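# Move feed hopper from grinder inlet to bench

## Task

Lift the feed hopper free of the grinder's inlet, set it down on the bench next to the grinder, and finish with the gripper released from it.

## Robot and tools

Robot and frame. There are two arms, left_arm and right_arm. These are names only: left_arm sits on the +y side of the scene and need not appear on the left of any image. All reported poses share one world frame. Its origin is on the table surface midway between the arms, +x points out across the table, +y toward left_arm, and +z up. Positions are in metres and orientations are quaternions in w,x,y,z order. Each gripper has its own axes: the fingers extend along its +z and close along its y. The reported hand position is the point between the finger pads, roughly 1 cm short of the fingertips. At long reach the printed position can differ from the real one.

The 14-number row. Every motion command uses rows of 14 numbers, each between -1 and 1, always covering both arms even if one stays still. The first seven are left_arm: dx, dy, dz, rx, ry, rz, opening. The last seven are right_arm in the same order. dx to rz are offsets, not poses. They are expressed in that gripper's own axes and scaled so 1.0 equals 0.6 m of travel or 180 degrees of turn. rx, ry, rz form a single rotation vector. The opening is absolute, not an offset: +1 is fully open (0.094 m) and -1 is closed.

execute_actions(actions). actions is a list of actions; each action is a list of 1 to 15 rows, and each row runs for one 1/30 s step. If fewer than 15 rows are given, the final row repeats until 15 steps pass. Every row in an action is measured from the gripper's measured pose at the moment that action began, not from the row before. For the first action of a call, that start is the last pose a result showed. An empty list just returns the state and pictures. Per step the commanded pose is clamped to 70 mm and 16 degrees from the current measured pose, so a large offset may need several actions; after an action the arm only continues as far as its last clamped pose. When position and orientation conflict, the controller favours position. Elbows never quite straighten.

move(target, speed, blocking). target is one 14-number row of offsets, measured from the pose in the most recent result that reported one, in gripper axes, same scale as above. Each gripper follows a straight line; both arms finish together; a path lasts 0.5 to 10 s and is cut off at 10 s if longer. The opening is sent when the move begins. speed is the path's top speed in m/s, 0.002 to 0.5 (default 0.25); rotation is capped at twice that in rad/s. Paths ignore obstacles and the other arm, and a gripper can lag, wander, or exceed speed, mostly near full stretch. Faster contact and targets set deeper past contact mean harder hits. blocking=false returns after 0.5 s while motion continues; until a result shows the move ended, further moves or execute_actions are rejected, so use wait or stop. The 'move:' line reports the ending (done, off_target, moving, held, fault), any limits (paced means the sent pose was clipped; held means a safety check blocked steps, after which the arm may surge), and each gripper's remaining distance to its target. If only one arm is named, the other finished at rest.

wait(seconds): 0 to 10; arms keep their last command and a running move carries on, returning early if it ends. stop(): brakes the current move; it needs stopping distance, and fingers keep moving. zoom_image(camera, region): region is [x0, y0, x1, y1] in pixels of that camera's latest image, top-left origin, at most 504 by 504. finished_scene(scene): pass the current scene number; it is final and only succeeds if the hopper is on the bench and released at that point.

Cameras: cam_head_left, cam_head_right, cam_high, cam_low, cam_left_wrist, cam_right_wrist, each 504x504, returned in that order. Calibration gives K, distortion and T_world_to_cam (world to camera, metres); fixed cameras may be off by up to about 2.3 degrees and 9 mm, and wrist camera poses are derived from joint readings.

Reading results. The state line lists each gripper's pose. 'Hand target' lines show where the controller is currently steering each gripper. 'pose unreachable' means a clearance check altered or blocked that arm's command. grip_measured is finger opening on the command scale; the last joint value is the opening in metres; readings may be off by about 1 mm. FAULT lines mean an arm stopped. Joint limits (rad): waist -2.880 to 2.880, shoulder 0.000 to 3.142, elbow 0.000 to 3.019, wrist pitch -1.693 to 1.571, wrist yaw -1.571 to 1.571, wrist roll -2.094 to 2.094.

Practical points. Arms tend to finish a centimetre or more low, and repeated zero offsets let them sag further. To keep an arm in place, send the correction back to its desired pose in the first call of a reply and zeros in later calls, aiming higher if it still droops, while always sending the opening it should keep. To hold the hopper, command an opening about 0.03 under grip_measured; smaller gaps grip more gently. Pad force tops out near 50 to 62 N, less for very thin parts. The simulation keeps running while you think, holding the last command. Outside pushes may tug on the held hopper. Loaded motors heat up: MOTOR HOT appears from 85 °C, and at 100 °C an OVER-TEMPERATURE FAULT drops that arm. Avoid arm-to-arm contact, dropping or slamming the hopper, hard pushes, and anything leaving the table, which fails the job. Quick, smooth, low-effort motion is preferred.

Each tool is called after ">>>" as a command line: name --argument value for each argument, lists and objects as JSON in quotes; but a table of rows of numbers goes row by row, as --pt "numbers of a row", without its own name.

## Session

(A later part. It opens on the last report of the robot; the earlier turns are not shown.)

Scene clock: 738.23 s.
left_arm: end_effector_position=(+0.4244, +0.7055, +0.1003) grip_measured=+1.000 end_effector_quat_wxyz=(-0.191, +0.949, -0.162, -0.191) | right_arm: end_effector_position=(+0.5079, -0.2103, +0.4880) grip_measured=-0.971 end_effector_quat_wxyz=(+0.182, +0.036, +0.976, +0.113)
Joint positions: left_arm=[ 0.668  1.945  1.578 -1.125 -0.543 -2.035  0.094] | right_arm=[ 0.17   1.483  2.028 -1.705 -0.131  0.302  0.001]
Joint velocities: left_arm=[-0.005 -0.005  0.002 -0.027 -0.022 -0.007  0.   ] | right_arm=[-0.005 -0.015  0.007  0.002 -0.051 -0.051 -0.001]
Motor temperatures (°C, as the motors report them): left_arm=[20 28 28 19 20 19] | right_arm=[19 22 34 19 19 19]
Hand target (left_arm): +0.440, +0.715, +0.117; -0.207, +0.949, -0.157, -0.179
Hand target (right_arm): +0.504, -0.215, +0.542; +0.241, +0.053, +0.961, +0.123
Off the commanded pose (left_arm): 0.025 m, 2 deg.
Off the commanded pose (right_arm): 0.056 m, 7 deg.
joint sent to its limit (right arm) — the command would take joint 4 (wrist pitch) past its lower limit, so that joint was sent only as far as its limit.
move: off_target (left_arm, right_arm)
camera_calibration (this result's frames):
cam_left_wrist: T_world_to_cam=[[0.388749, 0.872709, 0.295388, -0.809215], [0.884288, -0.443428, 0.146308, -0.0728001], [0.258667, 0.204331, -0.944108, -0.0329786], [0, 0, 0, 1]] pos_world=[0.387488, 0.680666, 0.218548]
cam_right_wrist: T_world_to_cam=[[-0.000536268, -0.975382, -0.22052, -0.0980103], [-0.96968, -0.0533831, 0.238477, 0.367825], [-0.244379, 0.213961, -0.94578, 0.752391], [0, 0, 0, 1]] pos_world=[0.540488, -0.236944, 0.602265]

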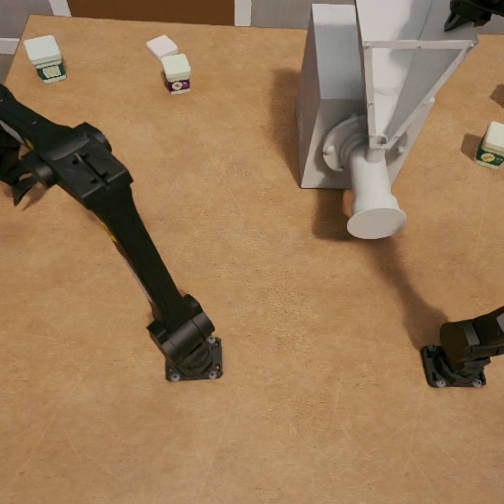

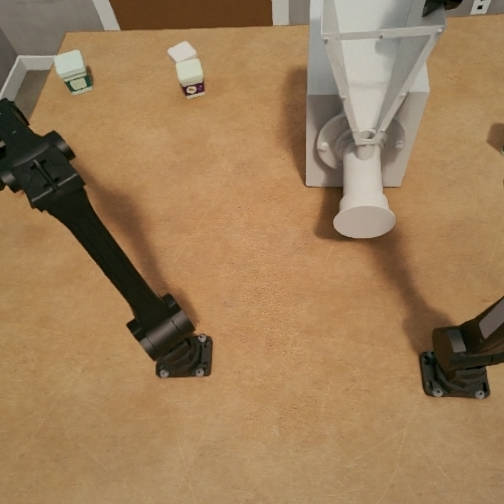

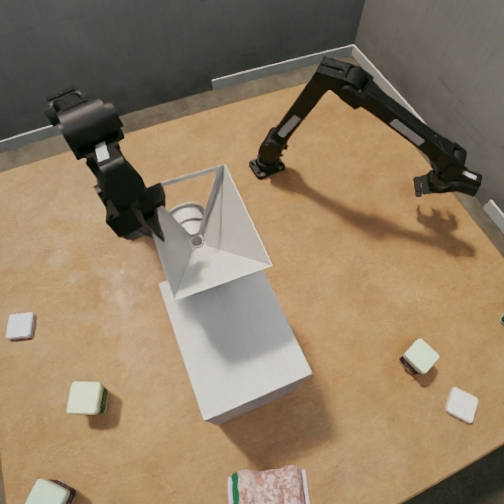

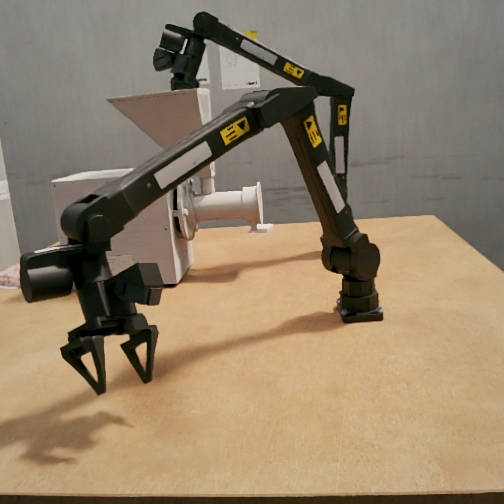

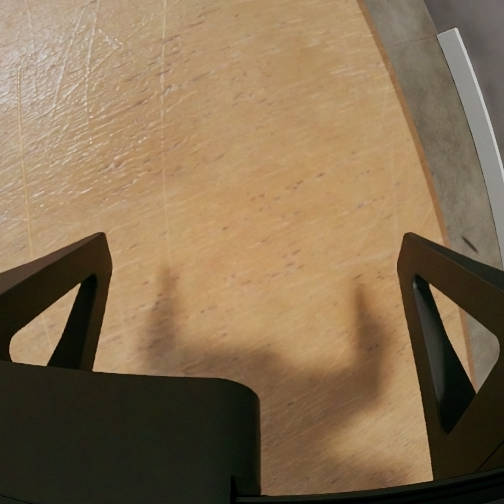

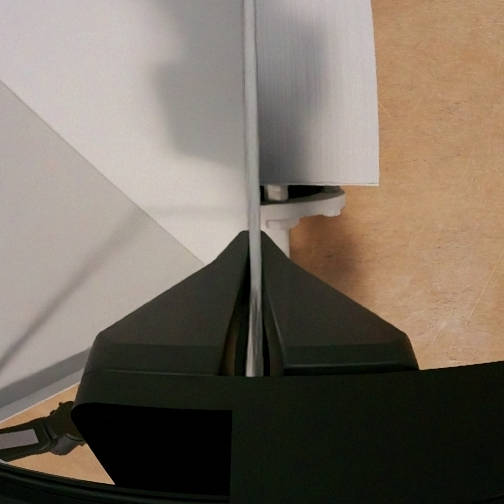

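>>> zoom_image --camera "cam_high" --region '[175, 220, 225, 270]'

>>> zoom_image --camera "cam_low" --region '[170, 150, 270, 250]'

Region (175, 220, 225, 270) of cam_high's 504x504 image, scaled by 10.080, with more detail than that image has.

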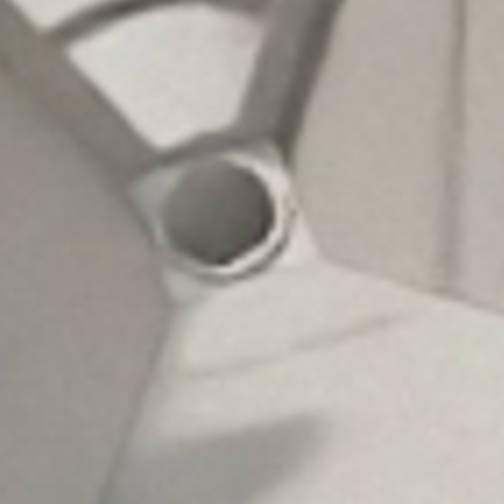

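Region (170, 150, 270, 250) of cam_low's 504x504 image, scaled by 5.040, with more detail than that image has.

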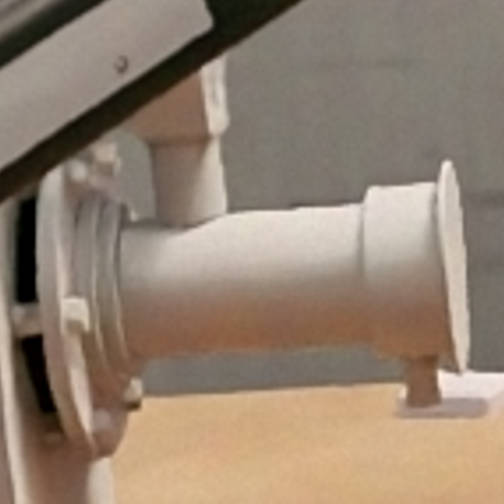

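>>> execute_actions --actions '[]'

Scene clock: 801.97 s.
left_arm: end_effector_position=(+0.4244, +0.7055, +0.1003) grip_measured=+1.000 end_effector_quat_wxyz=(-0.191, +0.949, -0.162, -0.191) | right_arm: end_effector_position=(+0.5079, -0.2103, +0.4880) grip_measured=-0.971 end_effector_quat_wxyz=(+0.182, +0.036, +0.976, +0.113)
Joint positions: left_arm=[ 0.668  1.945  1.578 -1.125 -0.543 -2.035  0.094] | right_arm=[ 0.17   1.483  2.028 -1.705 -0.131  0.302  0.001]
Joint velocities: left_arm=[-0.005 -0.005 -0.017 -0.002  0.007 -0.066  0.   ] | right_arm=[-0.005 -0.005 -0.022 -0.002  0.051  0.007 -0.001]
Motor temperatures (°C, as the motors report them): left_arm=[20 28 31 19 20 19] | right_arm=[19 22 44 19 20 19]
Hand target (left_arm): +0.440, +0.715, +0.117; -0.207, +0.949, -0.157, -0.179
Hand target (right_arm): +0.504, -0.215, +0.542; +0.241, +0.053, +0.961, +0.123
Off the commanded pose (left_arm): 0.025 m, 2 deg.
Off the commanded pose (right_arm): 0.056 m, 7 deg.
camera_calibration (this result's frames):
cam_left_wrist: T_world_to_cam=[[0.388749, 0.872709, 0.295388, -0.809215], [0.884288, -0.443428, 0.146308, -0.0728001], [0.258667, 0.204331, -0.944108, -0.0329786], [0, 0, 0, 1]] pos_world=[0.387488, 0.680666, 0.218548]
cam_right_wrist: T_world_to_cam=[[-0.000536268, -0.975382, -0.22052, -0.0980103], [-0.96968, -0.0533831, 0.238477, 0.367825], [-0.244379, 0.213961, -0.94578, 0.752391], [0, 0, 0, 1]] pos_world=[0.540488, -0.236944, 0.602265]

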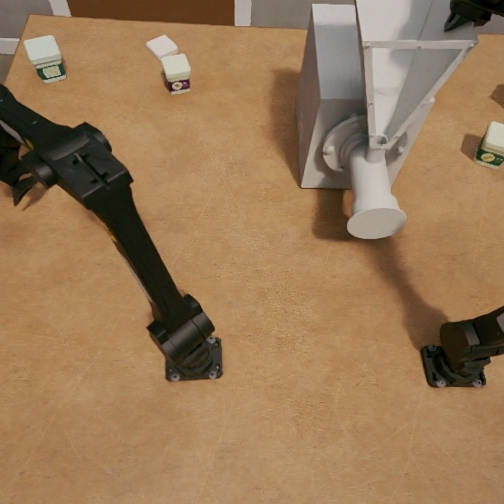

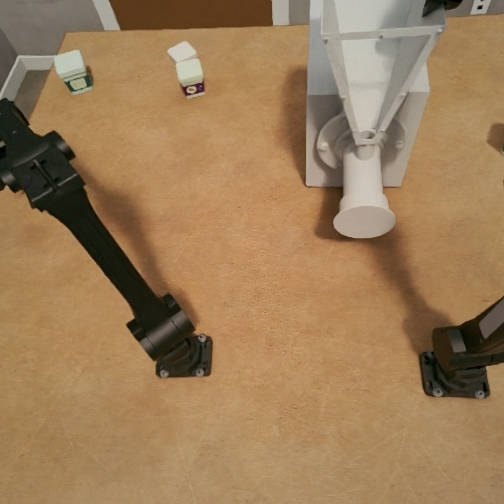

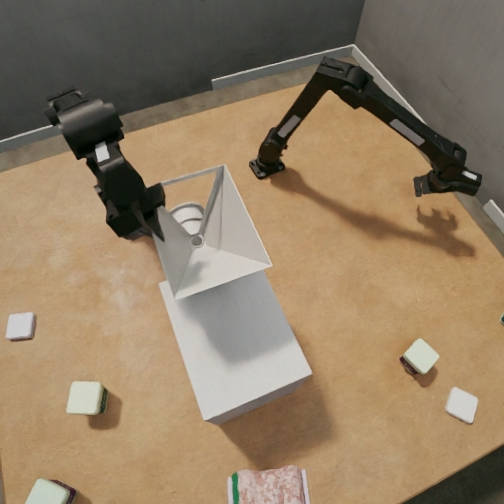

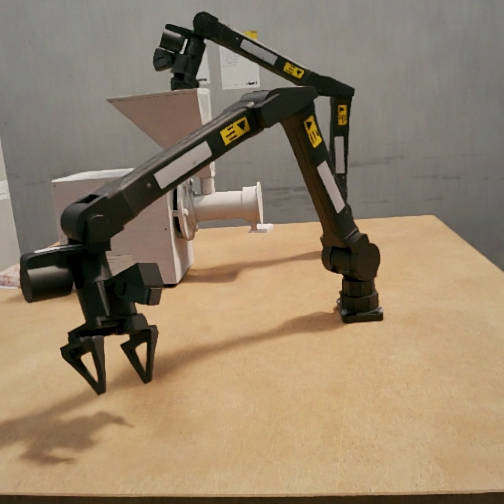

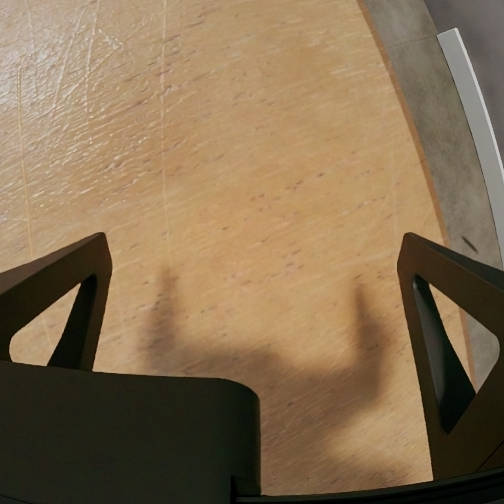

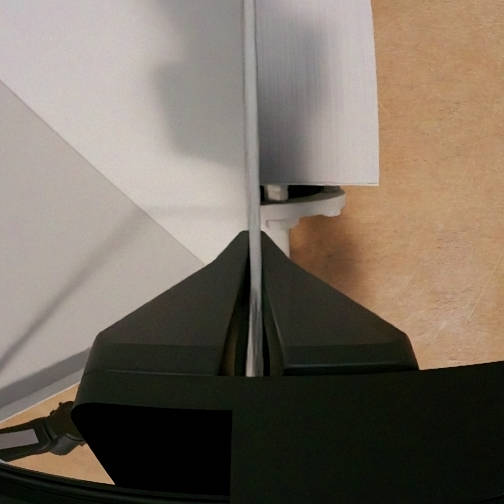

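>>> zoom_image --camera "cam_head_left" --region '[300, 90, 460, 250]'

>>> zoom_image --camera "cam_low" --region '[100, 80, 300, 260]'

>>> zoom_image --camera "cam_high" --region '[130, 150, 290, 310]'

Region (300, 90, 460, 250) of cam_head_left's 504x504 image, scaled by 3.150, with more detail than that image has.

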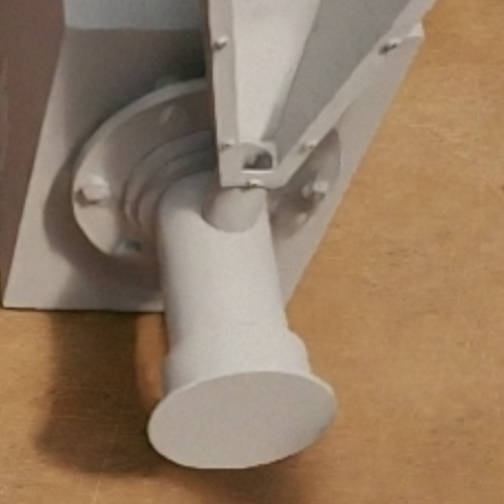

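Region (100, 80, 300, 260) of cam_low's 504x504 image, scaled by 2.520, with more detail than that image has; it fills the top 454 rows of this view, and the rest is white.

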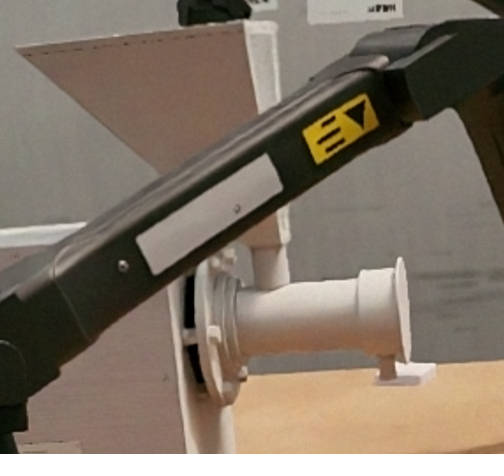

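Region (130, 150, 290, 310) of cam_high's 504x504 image, scaled by 3.150, with more detail than that image has.

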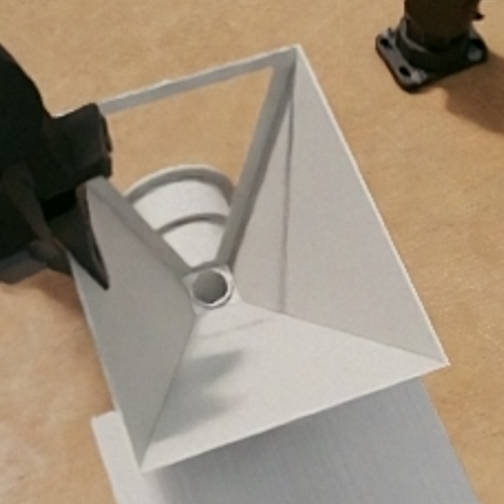

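>>> execute_actions --actions '[[[-0.014,-0.010,-0.028,0,0,0,1, -0.029,0.0195,-0.0757,0,0,0,-1]],[[0,0,0,0,0,0,1, -0.015,0.010,-0.038,0,0,0,-1]]]'

Scene clock: 843.70 s.
left_arm: end_effector_position=(+0.4171, +0.6988, +0.0977) grip_measured=+1.000 end_effector_quat_wxyz=(-0.175, +0.948, -0.168, -0.204) | right_arm: end_effector_position=(+0.5076, -0.2092, +0.4882) grip_measured=-0.971 end_effector_quat_wxyz=(+0.181, +0.032, +0.976, +0.117)
Joint positions: left_arm=[ 0.668  1.945  1.572 -1.161 -0.543 -2.035  0.094] | right_arm=[ 0.17   1.483  2.028 -1.705 -0.14   0.296  0.001]
Joint velocities: left_arm=[ 0.005  0.005 -0.032 -0.002 -0.066 -0.037  0.   ] | right_arm=[ 0.005  0.005  0.002  0.007 -0.022 -0.066  0.   ]
Motor temperatures (°C, as the motors report them): left_arm=[20 28 31 19 20 19] | right_arm=[19 23 45 19 20 19]
Hand target (left_arm): +0.419, +0.700, +0.100; -0.177, +0.949, -0.167, -0.202
Hand target (right_arm): +0.507, -0.210, +0.512; +0.207, +0.034, +0.970, +0.123
Off the commanded pose (left_arm): 0.003 m, 0 deg.
Off the commanded pose (right_arm): 0.025 m, 0 deg.
joint sent to its limit (right arm) — the command would take joint 4 (wrist pitch) past its lower limit, so that joint was sent only as far as its limit.
camera_calibration (this result's frames):
cam_left_wrist: T_world_to_cam=[[0.397213, 0.880524, 0.25865, -0.805109], [0.888535, -0.439507, 0.131679, -0.0720288], [0.229625, 0.177515, -0.956954, -0.0000077571], [0, 0, 0, 1]] pos_world=[0.383801, 0.677262, 0.217718]
cam_right_wrist: T_world_to_cam=[[0.00747659, -0.974088, -0.226047, -0.0980018], [-0.969123, -0.0627736, 0.238452, 0.365325], [-0.246463, 0.217284, -0.944481, 0.753383], [0, 0, 0, 1]] pos_world=[0.540458, -0.236228, 0.60229]

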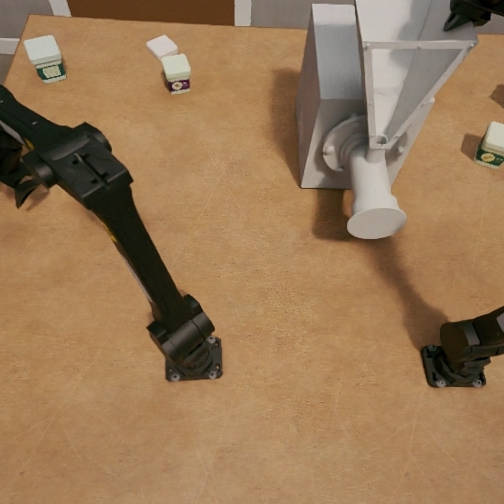

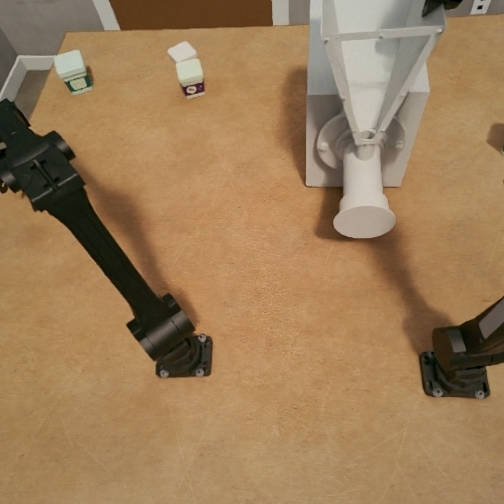

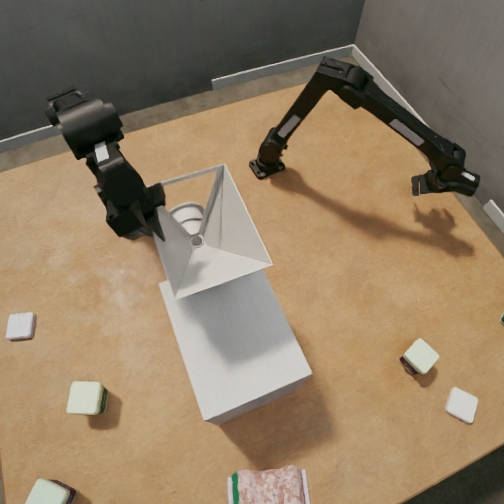

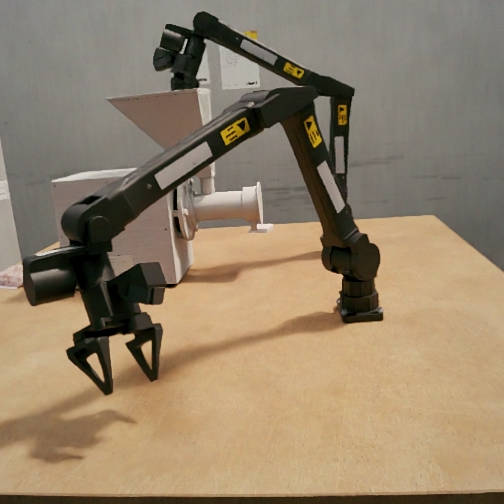

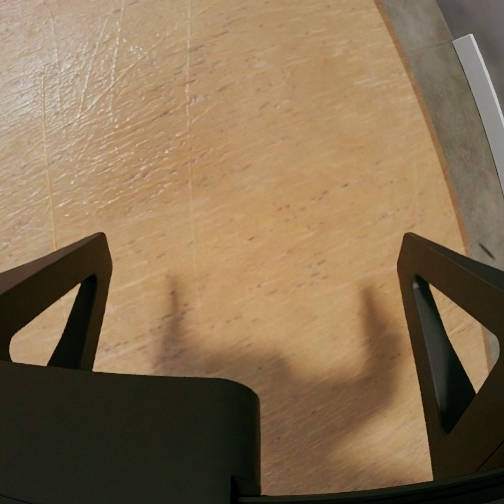

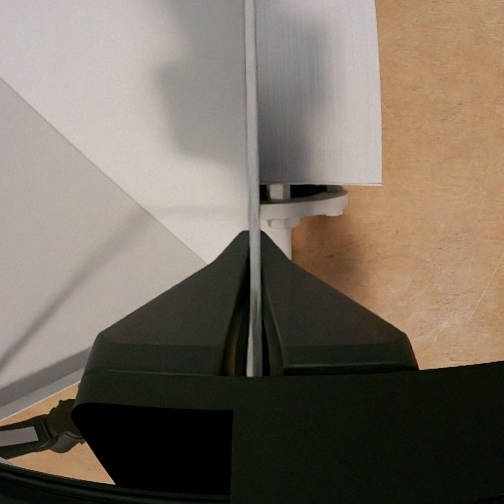

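>>> execute_actions --actions '[[[0,0,0,0,0,0.09,1, 0,0,0,0,0,0,-1]],[[0,0,0,0,0,0.15,1, 0,0,0,0,0,0,-0.5]]]'

Scene clock: 964.70 s.
left_arm: end_effector_position=(+0.4126, +0.6955, +0.0956) grip_measured=+1.000 end_effector_quat_wxyz=(-0.088, +0.835, -0.480, -0.256) | right_arm: end_effector_position=(+0.5077, -0.2099, +0.4866) grip_measured=-0.502 end_effector_quat_wxyz=(+0.179, +0.033, +0.976, +0.116)
Joint positions: left_arm=[ 0.668  1.945  1.565 -1.174 -0.547 -1.348  0.094] | right_arm=[ 0.168  1.483  2.025 -1.705 -0.14   0.296  0.023]
Joint velocities: left_arm=[-0.015  0.005 -0.037  0.017  0.007  0.242  0.   ] | right_arm=[-0.015 -0.005 -0.002 -0.012  0.007 -0.022  0.   ]
Motor temperatures (°C, as the motors report them): left_arm=[20 28 28 19 20 19] | right_arm=[19 23 40 19 19 19]
Hand target (left_arm): +0.415, +0.697, +0.096; -0.087, +0.825, -0.496, -0.255
Hand target (right_arm): +0.508, -0.210, +0.487; +0.179, +0.033, +0.976, +0.117
Off the commanded pose (left_arm): 0.003 m, 2 deg.
Off the commanded pose (right_arm): 0.001 m, 0 deg.
camera_calibration (this result's frames):
cam_left_wrist: T_world_to_cam=[[0.84881, 0.518135, -0.105151, -0.6994], [0.526514, -0.846474, 0.0791477, 0.368268], [-0.0479982, -0.122545, -0.991302, 0.32607], [0, 0, 0, 1]] pos_world=[0.415411, 0.714071, 0.220544]
cam_right_wrist: T_world_to_cam=[[0.00514631, -0.974268, -0.225332, -0.0982832], [-0.96832, -0.0611133, 0.242121, 0.3639], [-0.249661, 0.216947, -0.943718, 0.753216], [0, 0, 0, 1]] pos_world=[0.540926, -0.236923, 0.600569]

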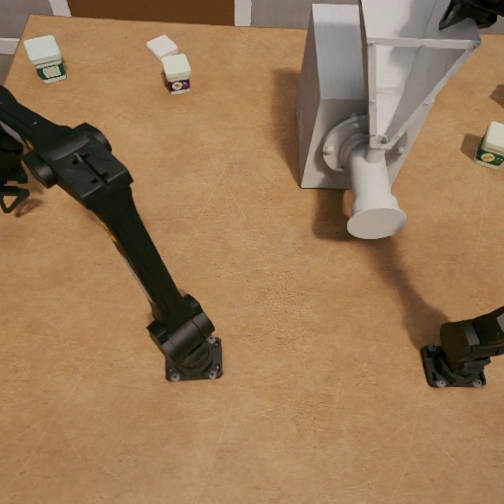

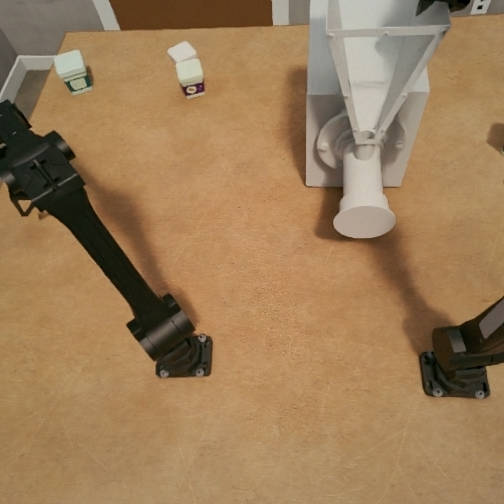

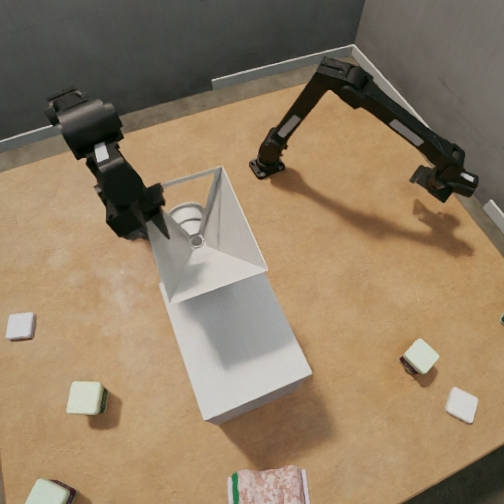

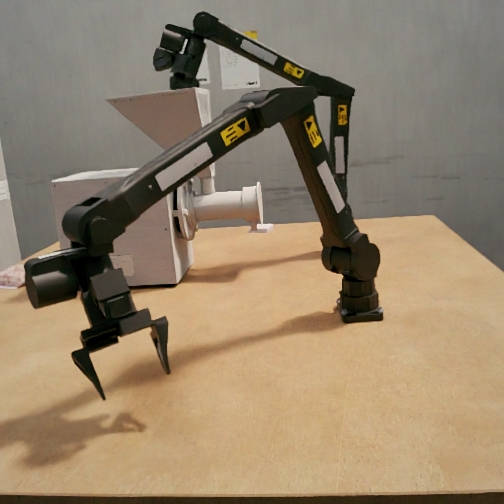

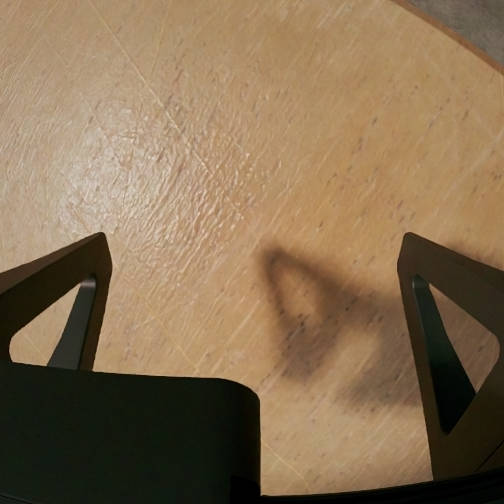

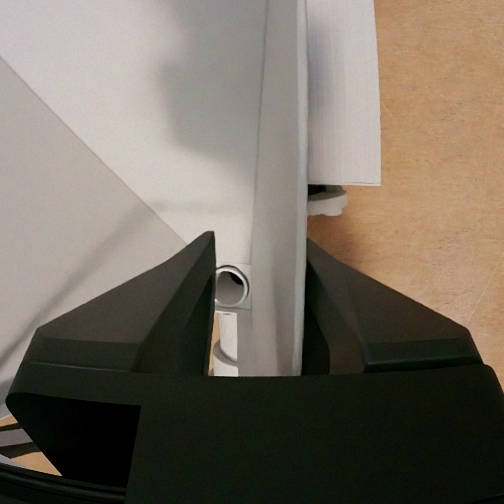

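>>> move --target '[0.517,0.805,-0.675,0.564,-0.176,0.401,1, 0,0.01,-0.11,0,0,0,-0.4]' --speed 0.3

Scene clock: 996.20 s.
left_arm: end_effector_position=(+0.2617, +0.0672, +0.3012) grip_measured=+1.000 end_effector_quat_wxyz=(+0.598, +0.007, +0.802, +0.010) | right_arm: end_effector_position=(+0.4864, -0.2140, +0.5210) grip_measured=-0.402 end_effector_quat_wxyz=(+0.216, +0.032, +0.968, +0.126)
Joint positions: left_arm=[-1.351  0.588  0.605 -0.826 -1.166 -0.74   0.094] | right_arm=[ 0.168  1.424  2.044 -1.705 -0.142  0.3    0.028]
Joint velocities: left_arm=[-0.015  0.005 -0.007  0.002  0.066 -0.022  0.   ] | right_arm=[ 0.005  0.005 -0.007 -0.007 -0.081 -0.007 -0.   ]
Motor temperatures (°C, as the motors report them): left_arm=[20 28 29 19 20 19] | right_arm=[19 23 38 19 19 19]
Hand target (left_arm): +0.263, +0.060, +0.329; +0.606, -0.004, +0.796, -0.013
Hand target (right_arm): +0.483, -0.218, +0.546; +0.243, +0.036, +0.960, +0.133
Off the commanded pose (left_arm): 0.036 m, 2 deg.
Off the commanded pose (right_arm): 0.027 m, 4 deg.
joint sent to its limit (right arm) — the command would take joint 4 (wrist pitch) past its lower limit, so that joint was sent only as far as its limit.
move: off_target (left_arm, right_arm)
camera_calibration (this result's frames):
cam_left_wrist: T_world_to_cam=[[0.000446814, -0.999426, -0.03387, 0.0783319], [-0.787935, 0.0205039, -0.615417, 0.394526], [0.615759, 0.0269624, -0.787473, 0.200548], [0, 0, 0, 1]] pos_world=[0.187337, 0.0647904, 0.403377]
cam_right_wrist: T_world_to_cam=[[0.0203963, -0.970068, -0.241975, -0.0921807], [-0.983888, -0.0624728, 0.167518, 0.380917], [-0.177621, 0.23466, -0.955712, 0.756281], [0, 0, 0, 1]] pos_world=[0.51099, -0.243093, 0.636671]

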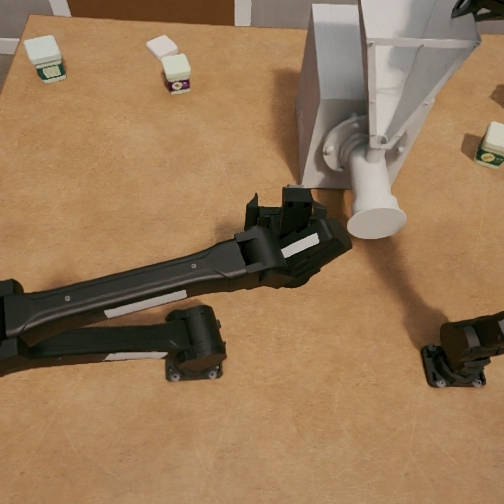

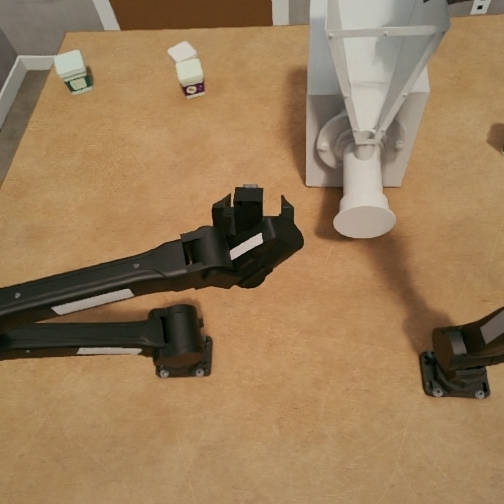

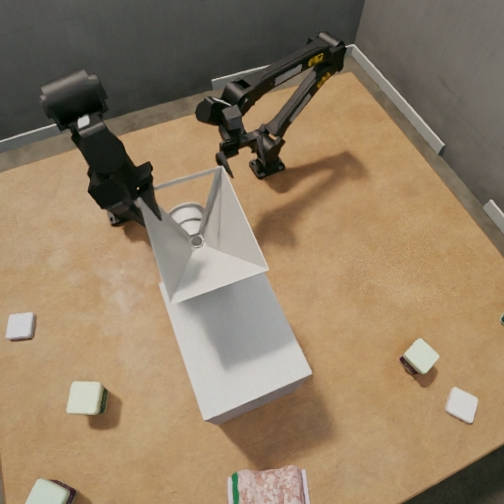

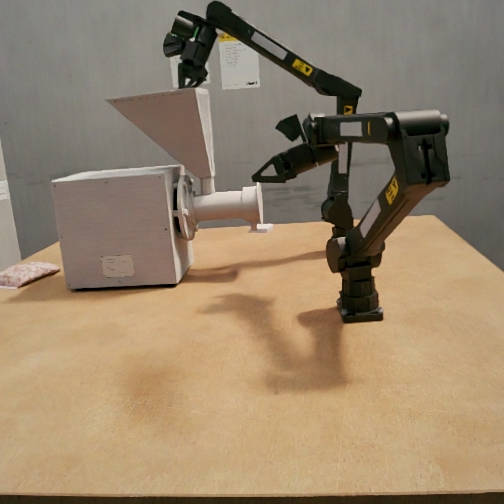

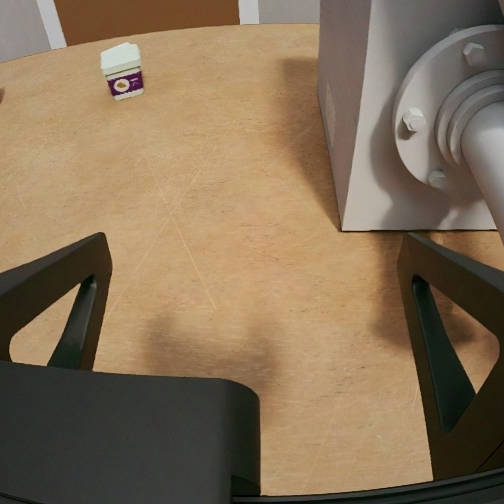

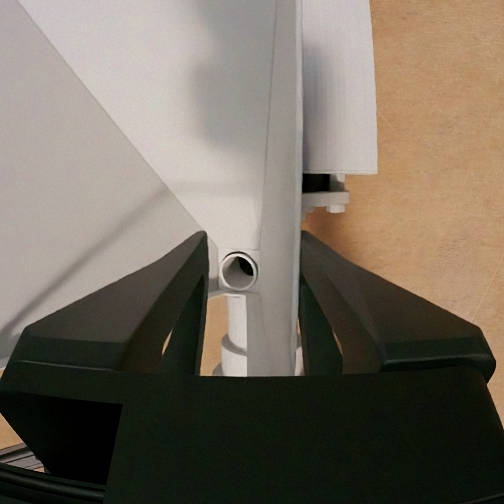

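>>> zoom_image --camera "cam_low" --region '[130, 80, 310, 240]'

>>> zoom_image --camera "cam_head_right" --region '[290, 20, 450, 180]'

Region (130, 80, 310, 240) of cam_low's 504x504 image, scaled by 2.800, with more detail than that image has.

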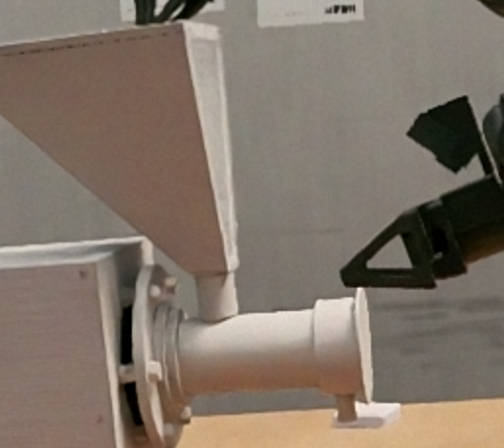

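Region (290, 20, 450, 180) of cam_head_right's 504x504 image, scaled by 3.150, with more detail than that image has.

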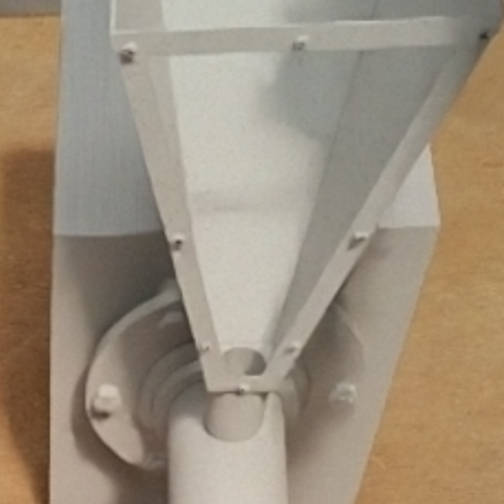

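>>> zoom_image --camera "cam_low" --region '[240, 100, 360, 200]'

>>> zoom_image --camera "cam_high" --region '[190, 90, 300, 200]'

>>> zoom_image --camera "cam_head_left" --region '[230, 170, 360, 300]'

Region (240, 100, 360, 200) of cam_low's 504x504 image, scaled by 4.200, with more detail than that image has.

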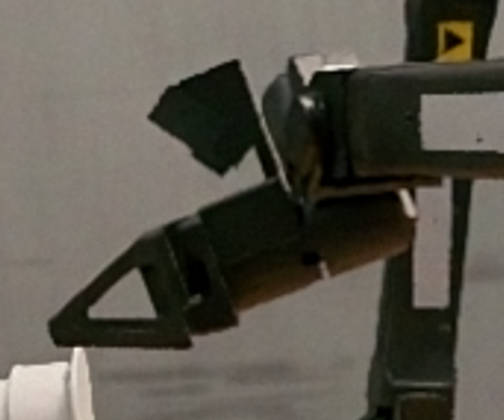

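Region (190, 90, 300, 200) of cam_high's 504x504 image, scaled by 4.582, with more detail than that image has.

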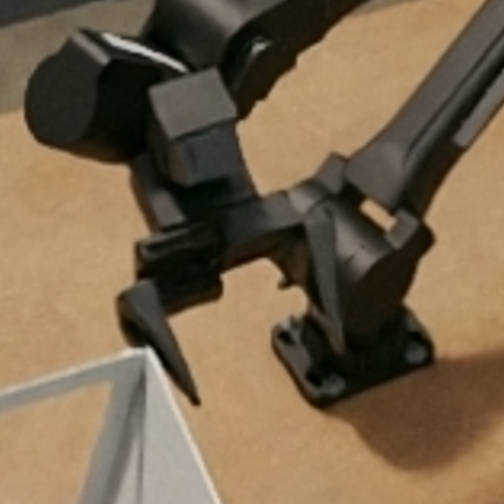

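Region (230, 170, 360, 300) of cam_head_left's 504x504 image, scaled by 3.877, with more detail than that image has.

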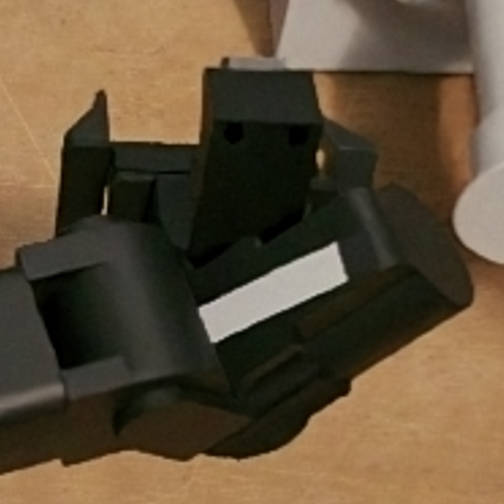

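>>> zoom_image --camera "cam_head_left" --region '[300, 90, 460, 250]'

>>> zoom_image --camera "cam_right_wrist" --region '[170, 200, 310, 340]'

Region (300, 90, 460, 250) of cam_head_left's 504x504 image, scaled by 3.150, with more detail than that image has.

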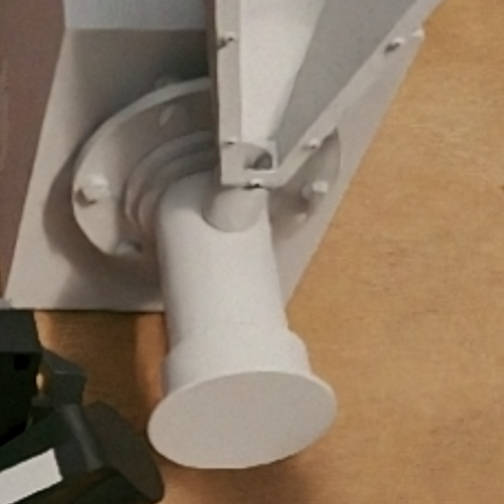

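Region (170, 200, 310, 340) of cam_right_wrist's 504x504 image, scaled by 3.600, with more detail than that image has.

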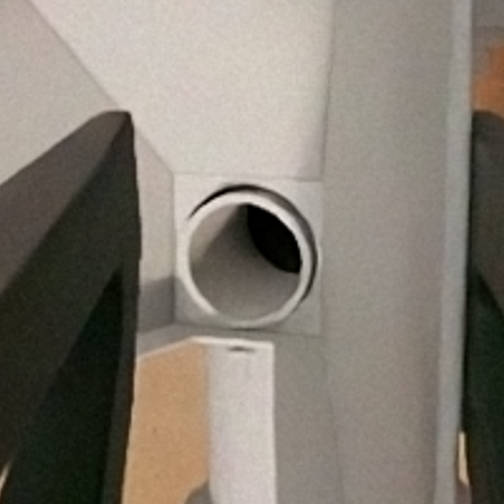

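>>> move --target '[-0.0855,-0.348,0.023,0,0,0,1, 0.024,0.005,-0.105,0,-0.083,0,-0.4]' --speed 0.15

Scene clock: 1118.00 s.
left_arm: end_effector_position=(+0.2908, -0.1296, +0.3161) grip_measured=+1.000 end_effector_quat_wxyz=(+0.592, +0.022, +0.805, +0.035) | right_arm: end_effector_position=(+0.4450, -0.2278, +0.5696) grip_measured=-0.402 end_effector_quat_wxyz=(+0.336, +0.048, +0.933, +0.116)
Joint positions: left_arm=[-1.431  1.253  1.04  -0.822 -1.219 -0.92   0.094] | right_arm=[ 0.2    1.227  1.918 -1.536 -0.033  0.346  0.028]
Joint velocities: left_arm=[-0.015  0.005 -0.002 -0.007 -0.007 -0.051  0.   ] | right_arm=[-0.005 -0.015 -0.042 -0.007 -0.022  0.051  0.001]
Motor temperatures (°C, as the motors report them): left_arm=[20 24 34 19 20 19] | right_arm=[19 23 40 19 19 19]
Hand target (left_arm): +0.289, -0.141, +0.341; +0.598, +0.007, +0.802, +0.010
Hand target (right_arm): +0.446, -0.223, +0.570; +0.340, +0.047, +0.932, +0.119
Off the commanded pose (left_arm): 0.028 m, 3 deg.
Off the commanded pose (right_arm): 0.004 m, 1 deg.
move: off_target (left_arm)
camera_calibration (this result's frames):
cam_left_wrist: T_world_to_cam=[[0.00489429, -0.995725, -0.0922362, -0.100216], [-0.79603, 0.0519467, -0.603024, 0.433141], [0.605237, 0.0763742, -0.792373, 0.210627], [0, 0, 0, 1]] pos_world=[0.217804, -0.138374, 0.418846]
cam_right_wrist: T_world_to_cam=[[0.0108607, -0.973852, -0.226924, -0.0981876], [-0.997149, 0.00639805, -0.0751812, 0.49098], [0.0746672, 0.227094, -0.971006, 0.693327], [0, 0, 0, 1]] pos_world=[0.438878, -0.256212, 0.687857]

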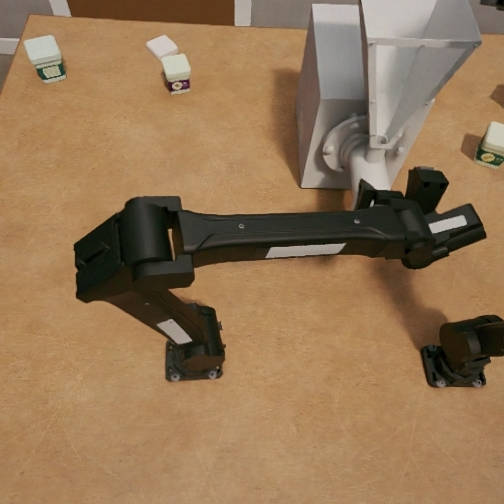

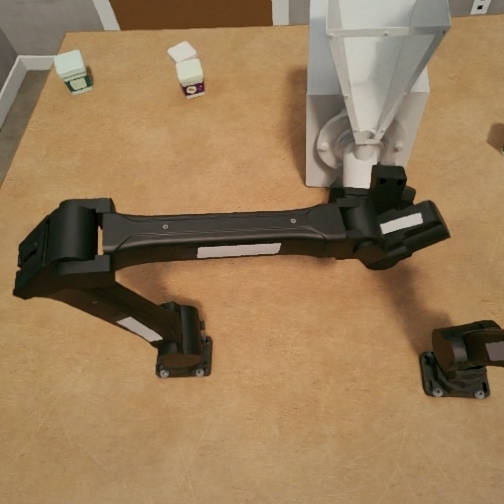

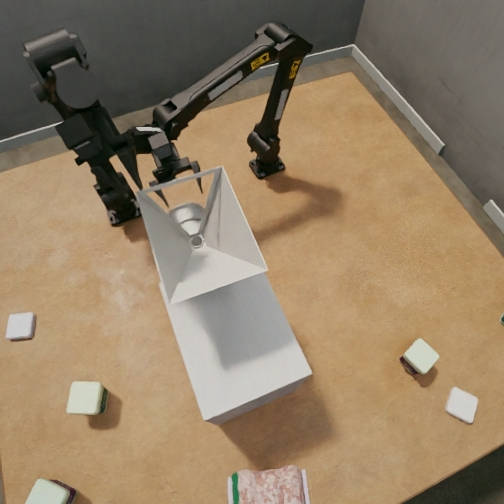

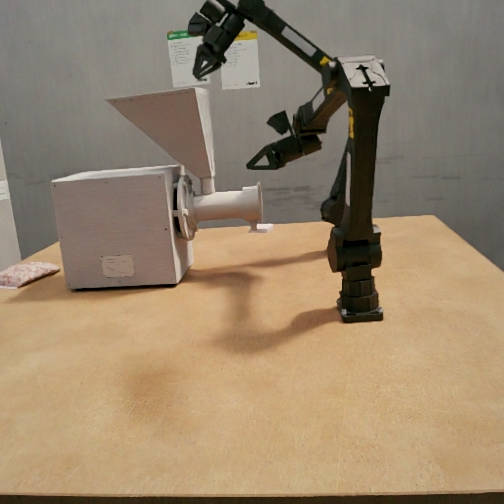

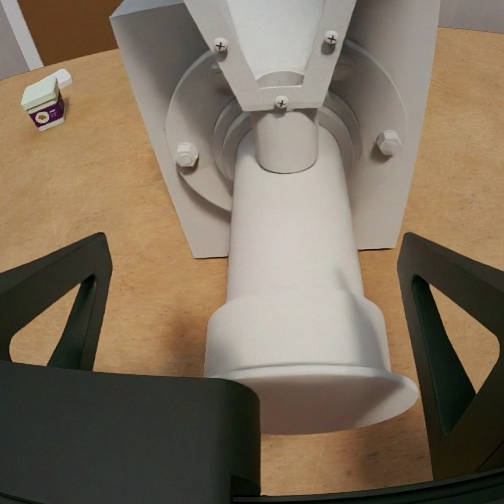

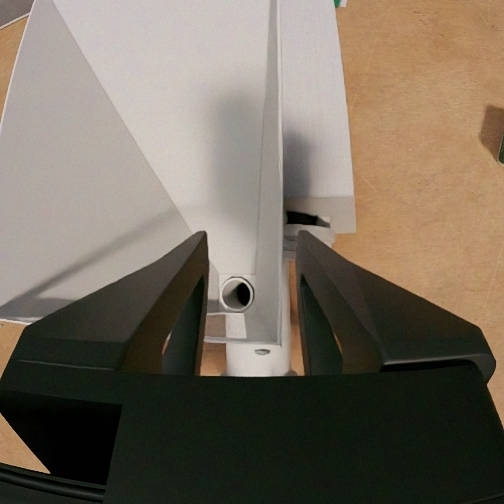

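>>> zoom_image --camera "cam_left_wrist" --region '[170, 0, 400, 200]'

Region (170, 0, 400, 200) of cam_left_wrist's 504x504 image, scaled by 2.191, with more detail than that image has; it fills the top 438 rows of this view, and the rest is white.

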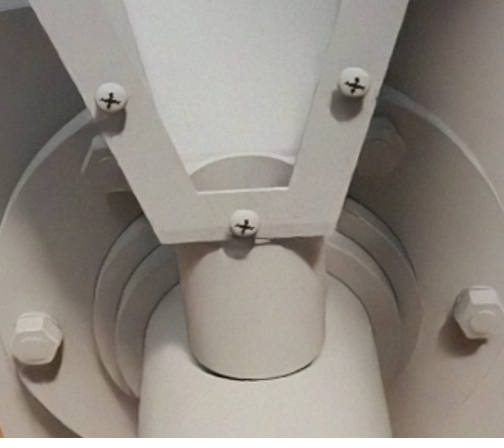

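>>> zoom_image --camera "cam_low" --region '[170, 110, 330, 240]'

Region (170, 110, 330, 240) of cam_low's 504x504 image, scaled by 3.150, with more detail than that image has; it fills the top 410 rows of this view, and the rest is white.

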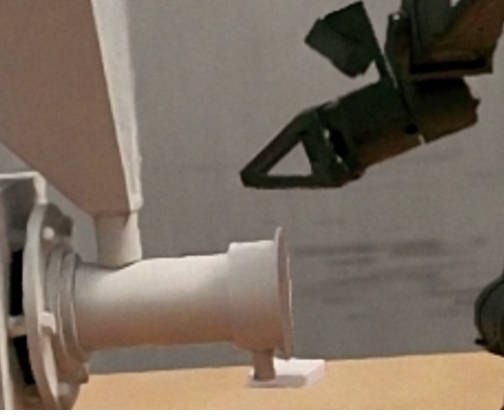

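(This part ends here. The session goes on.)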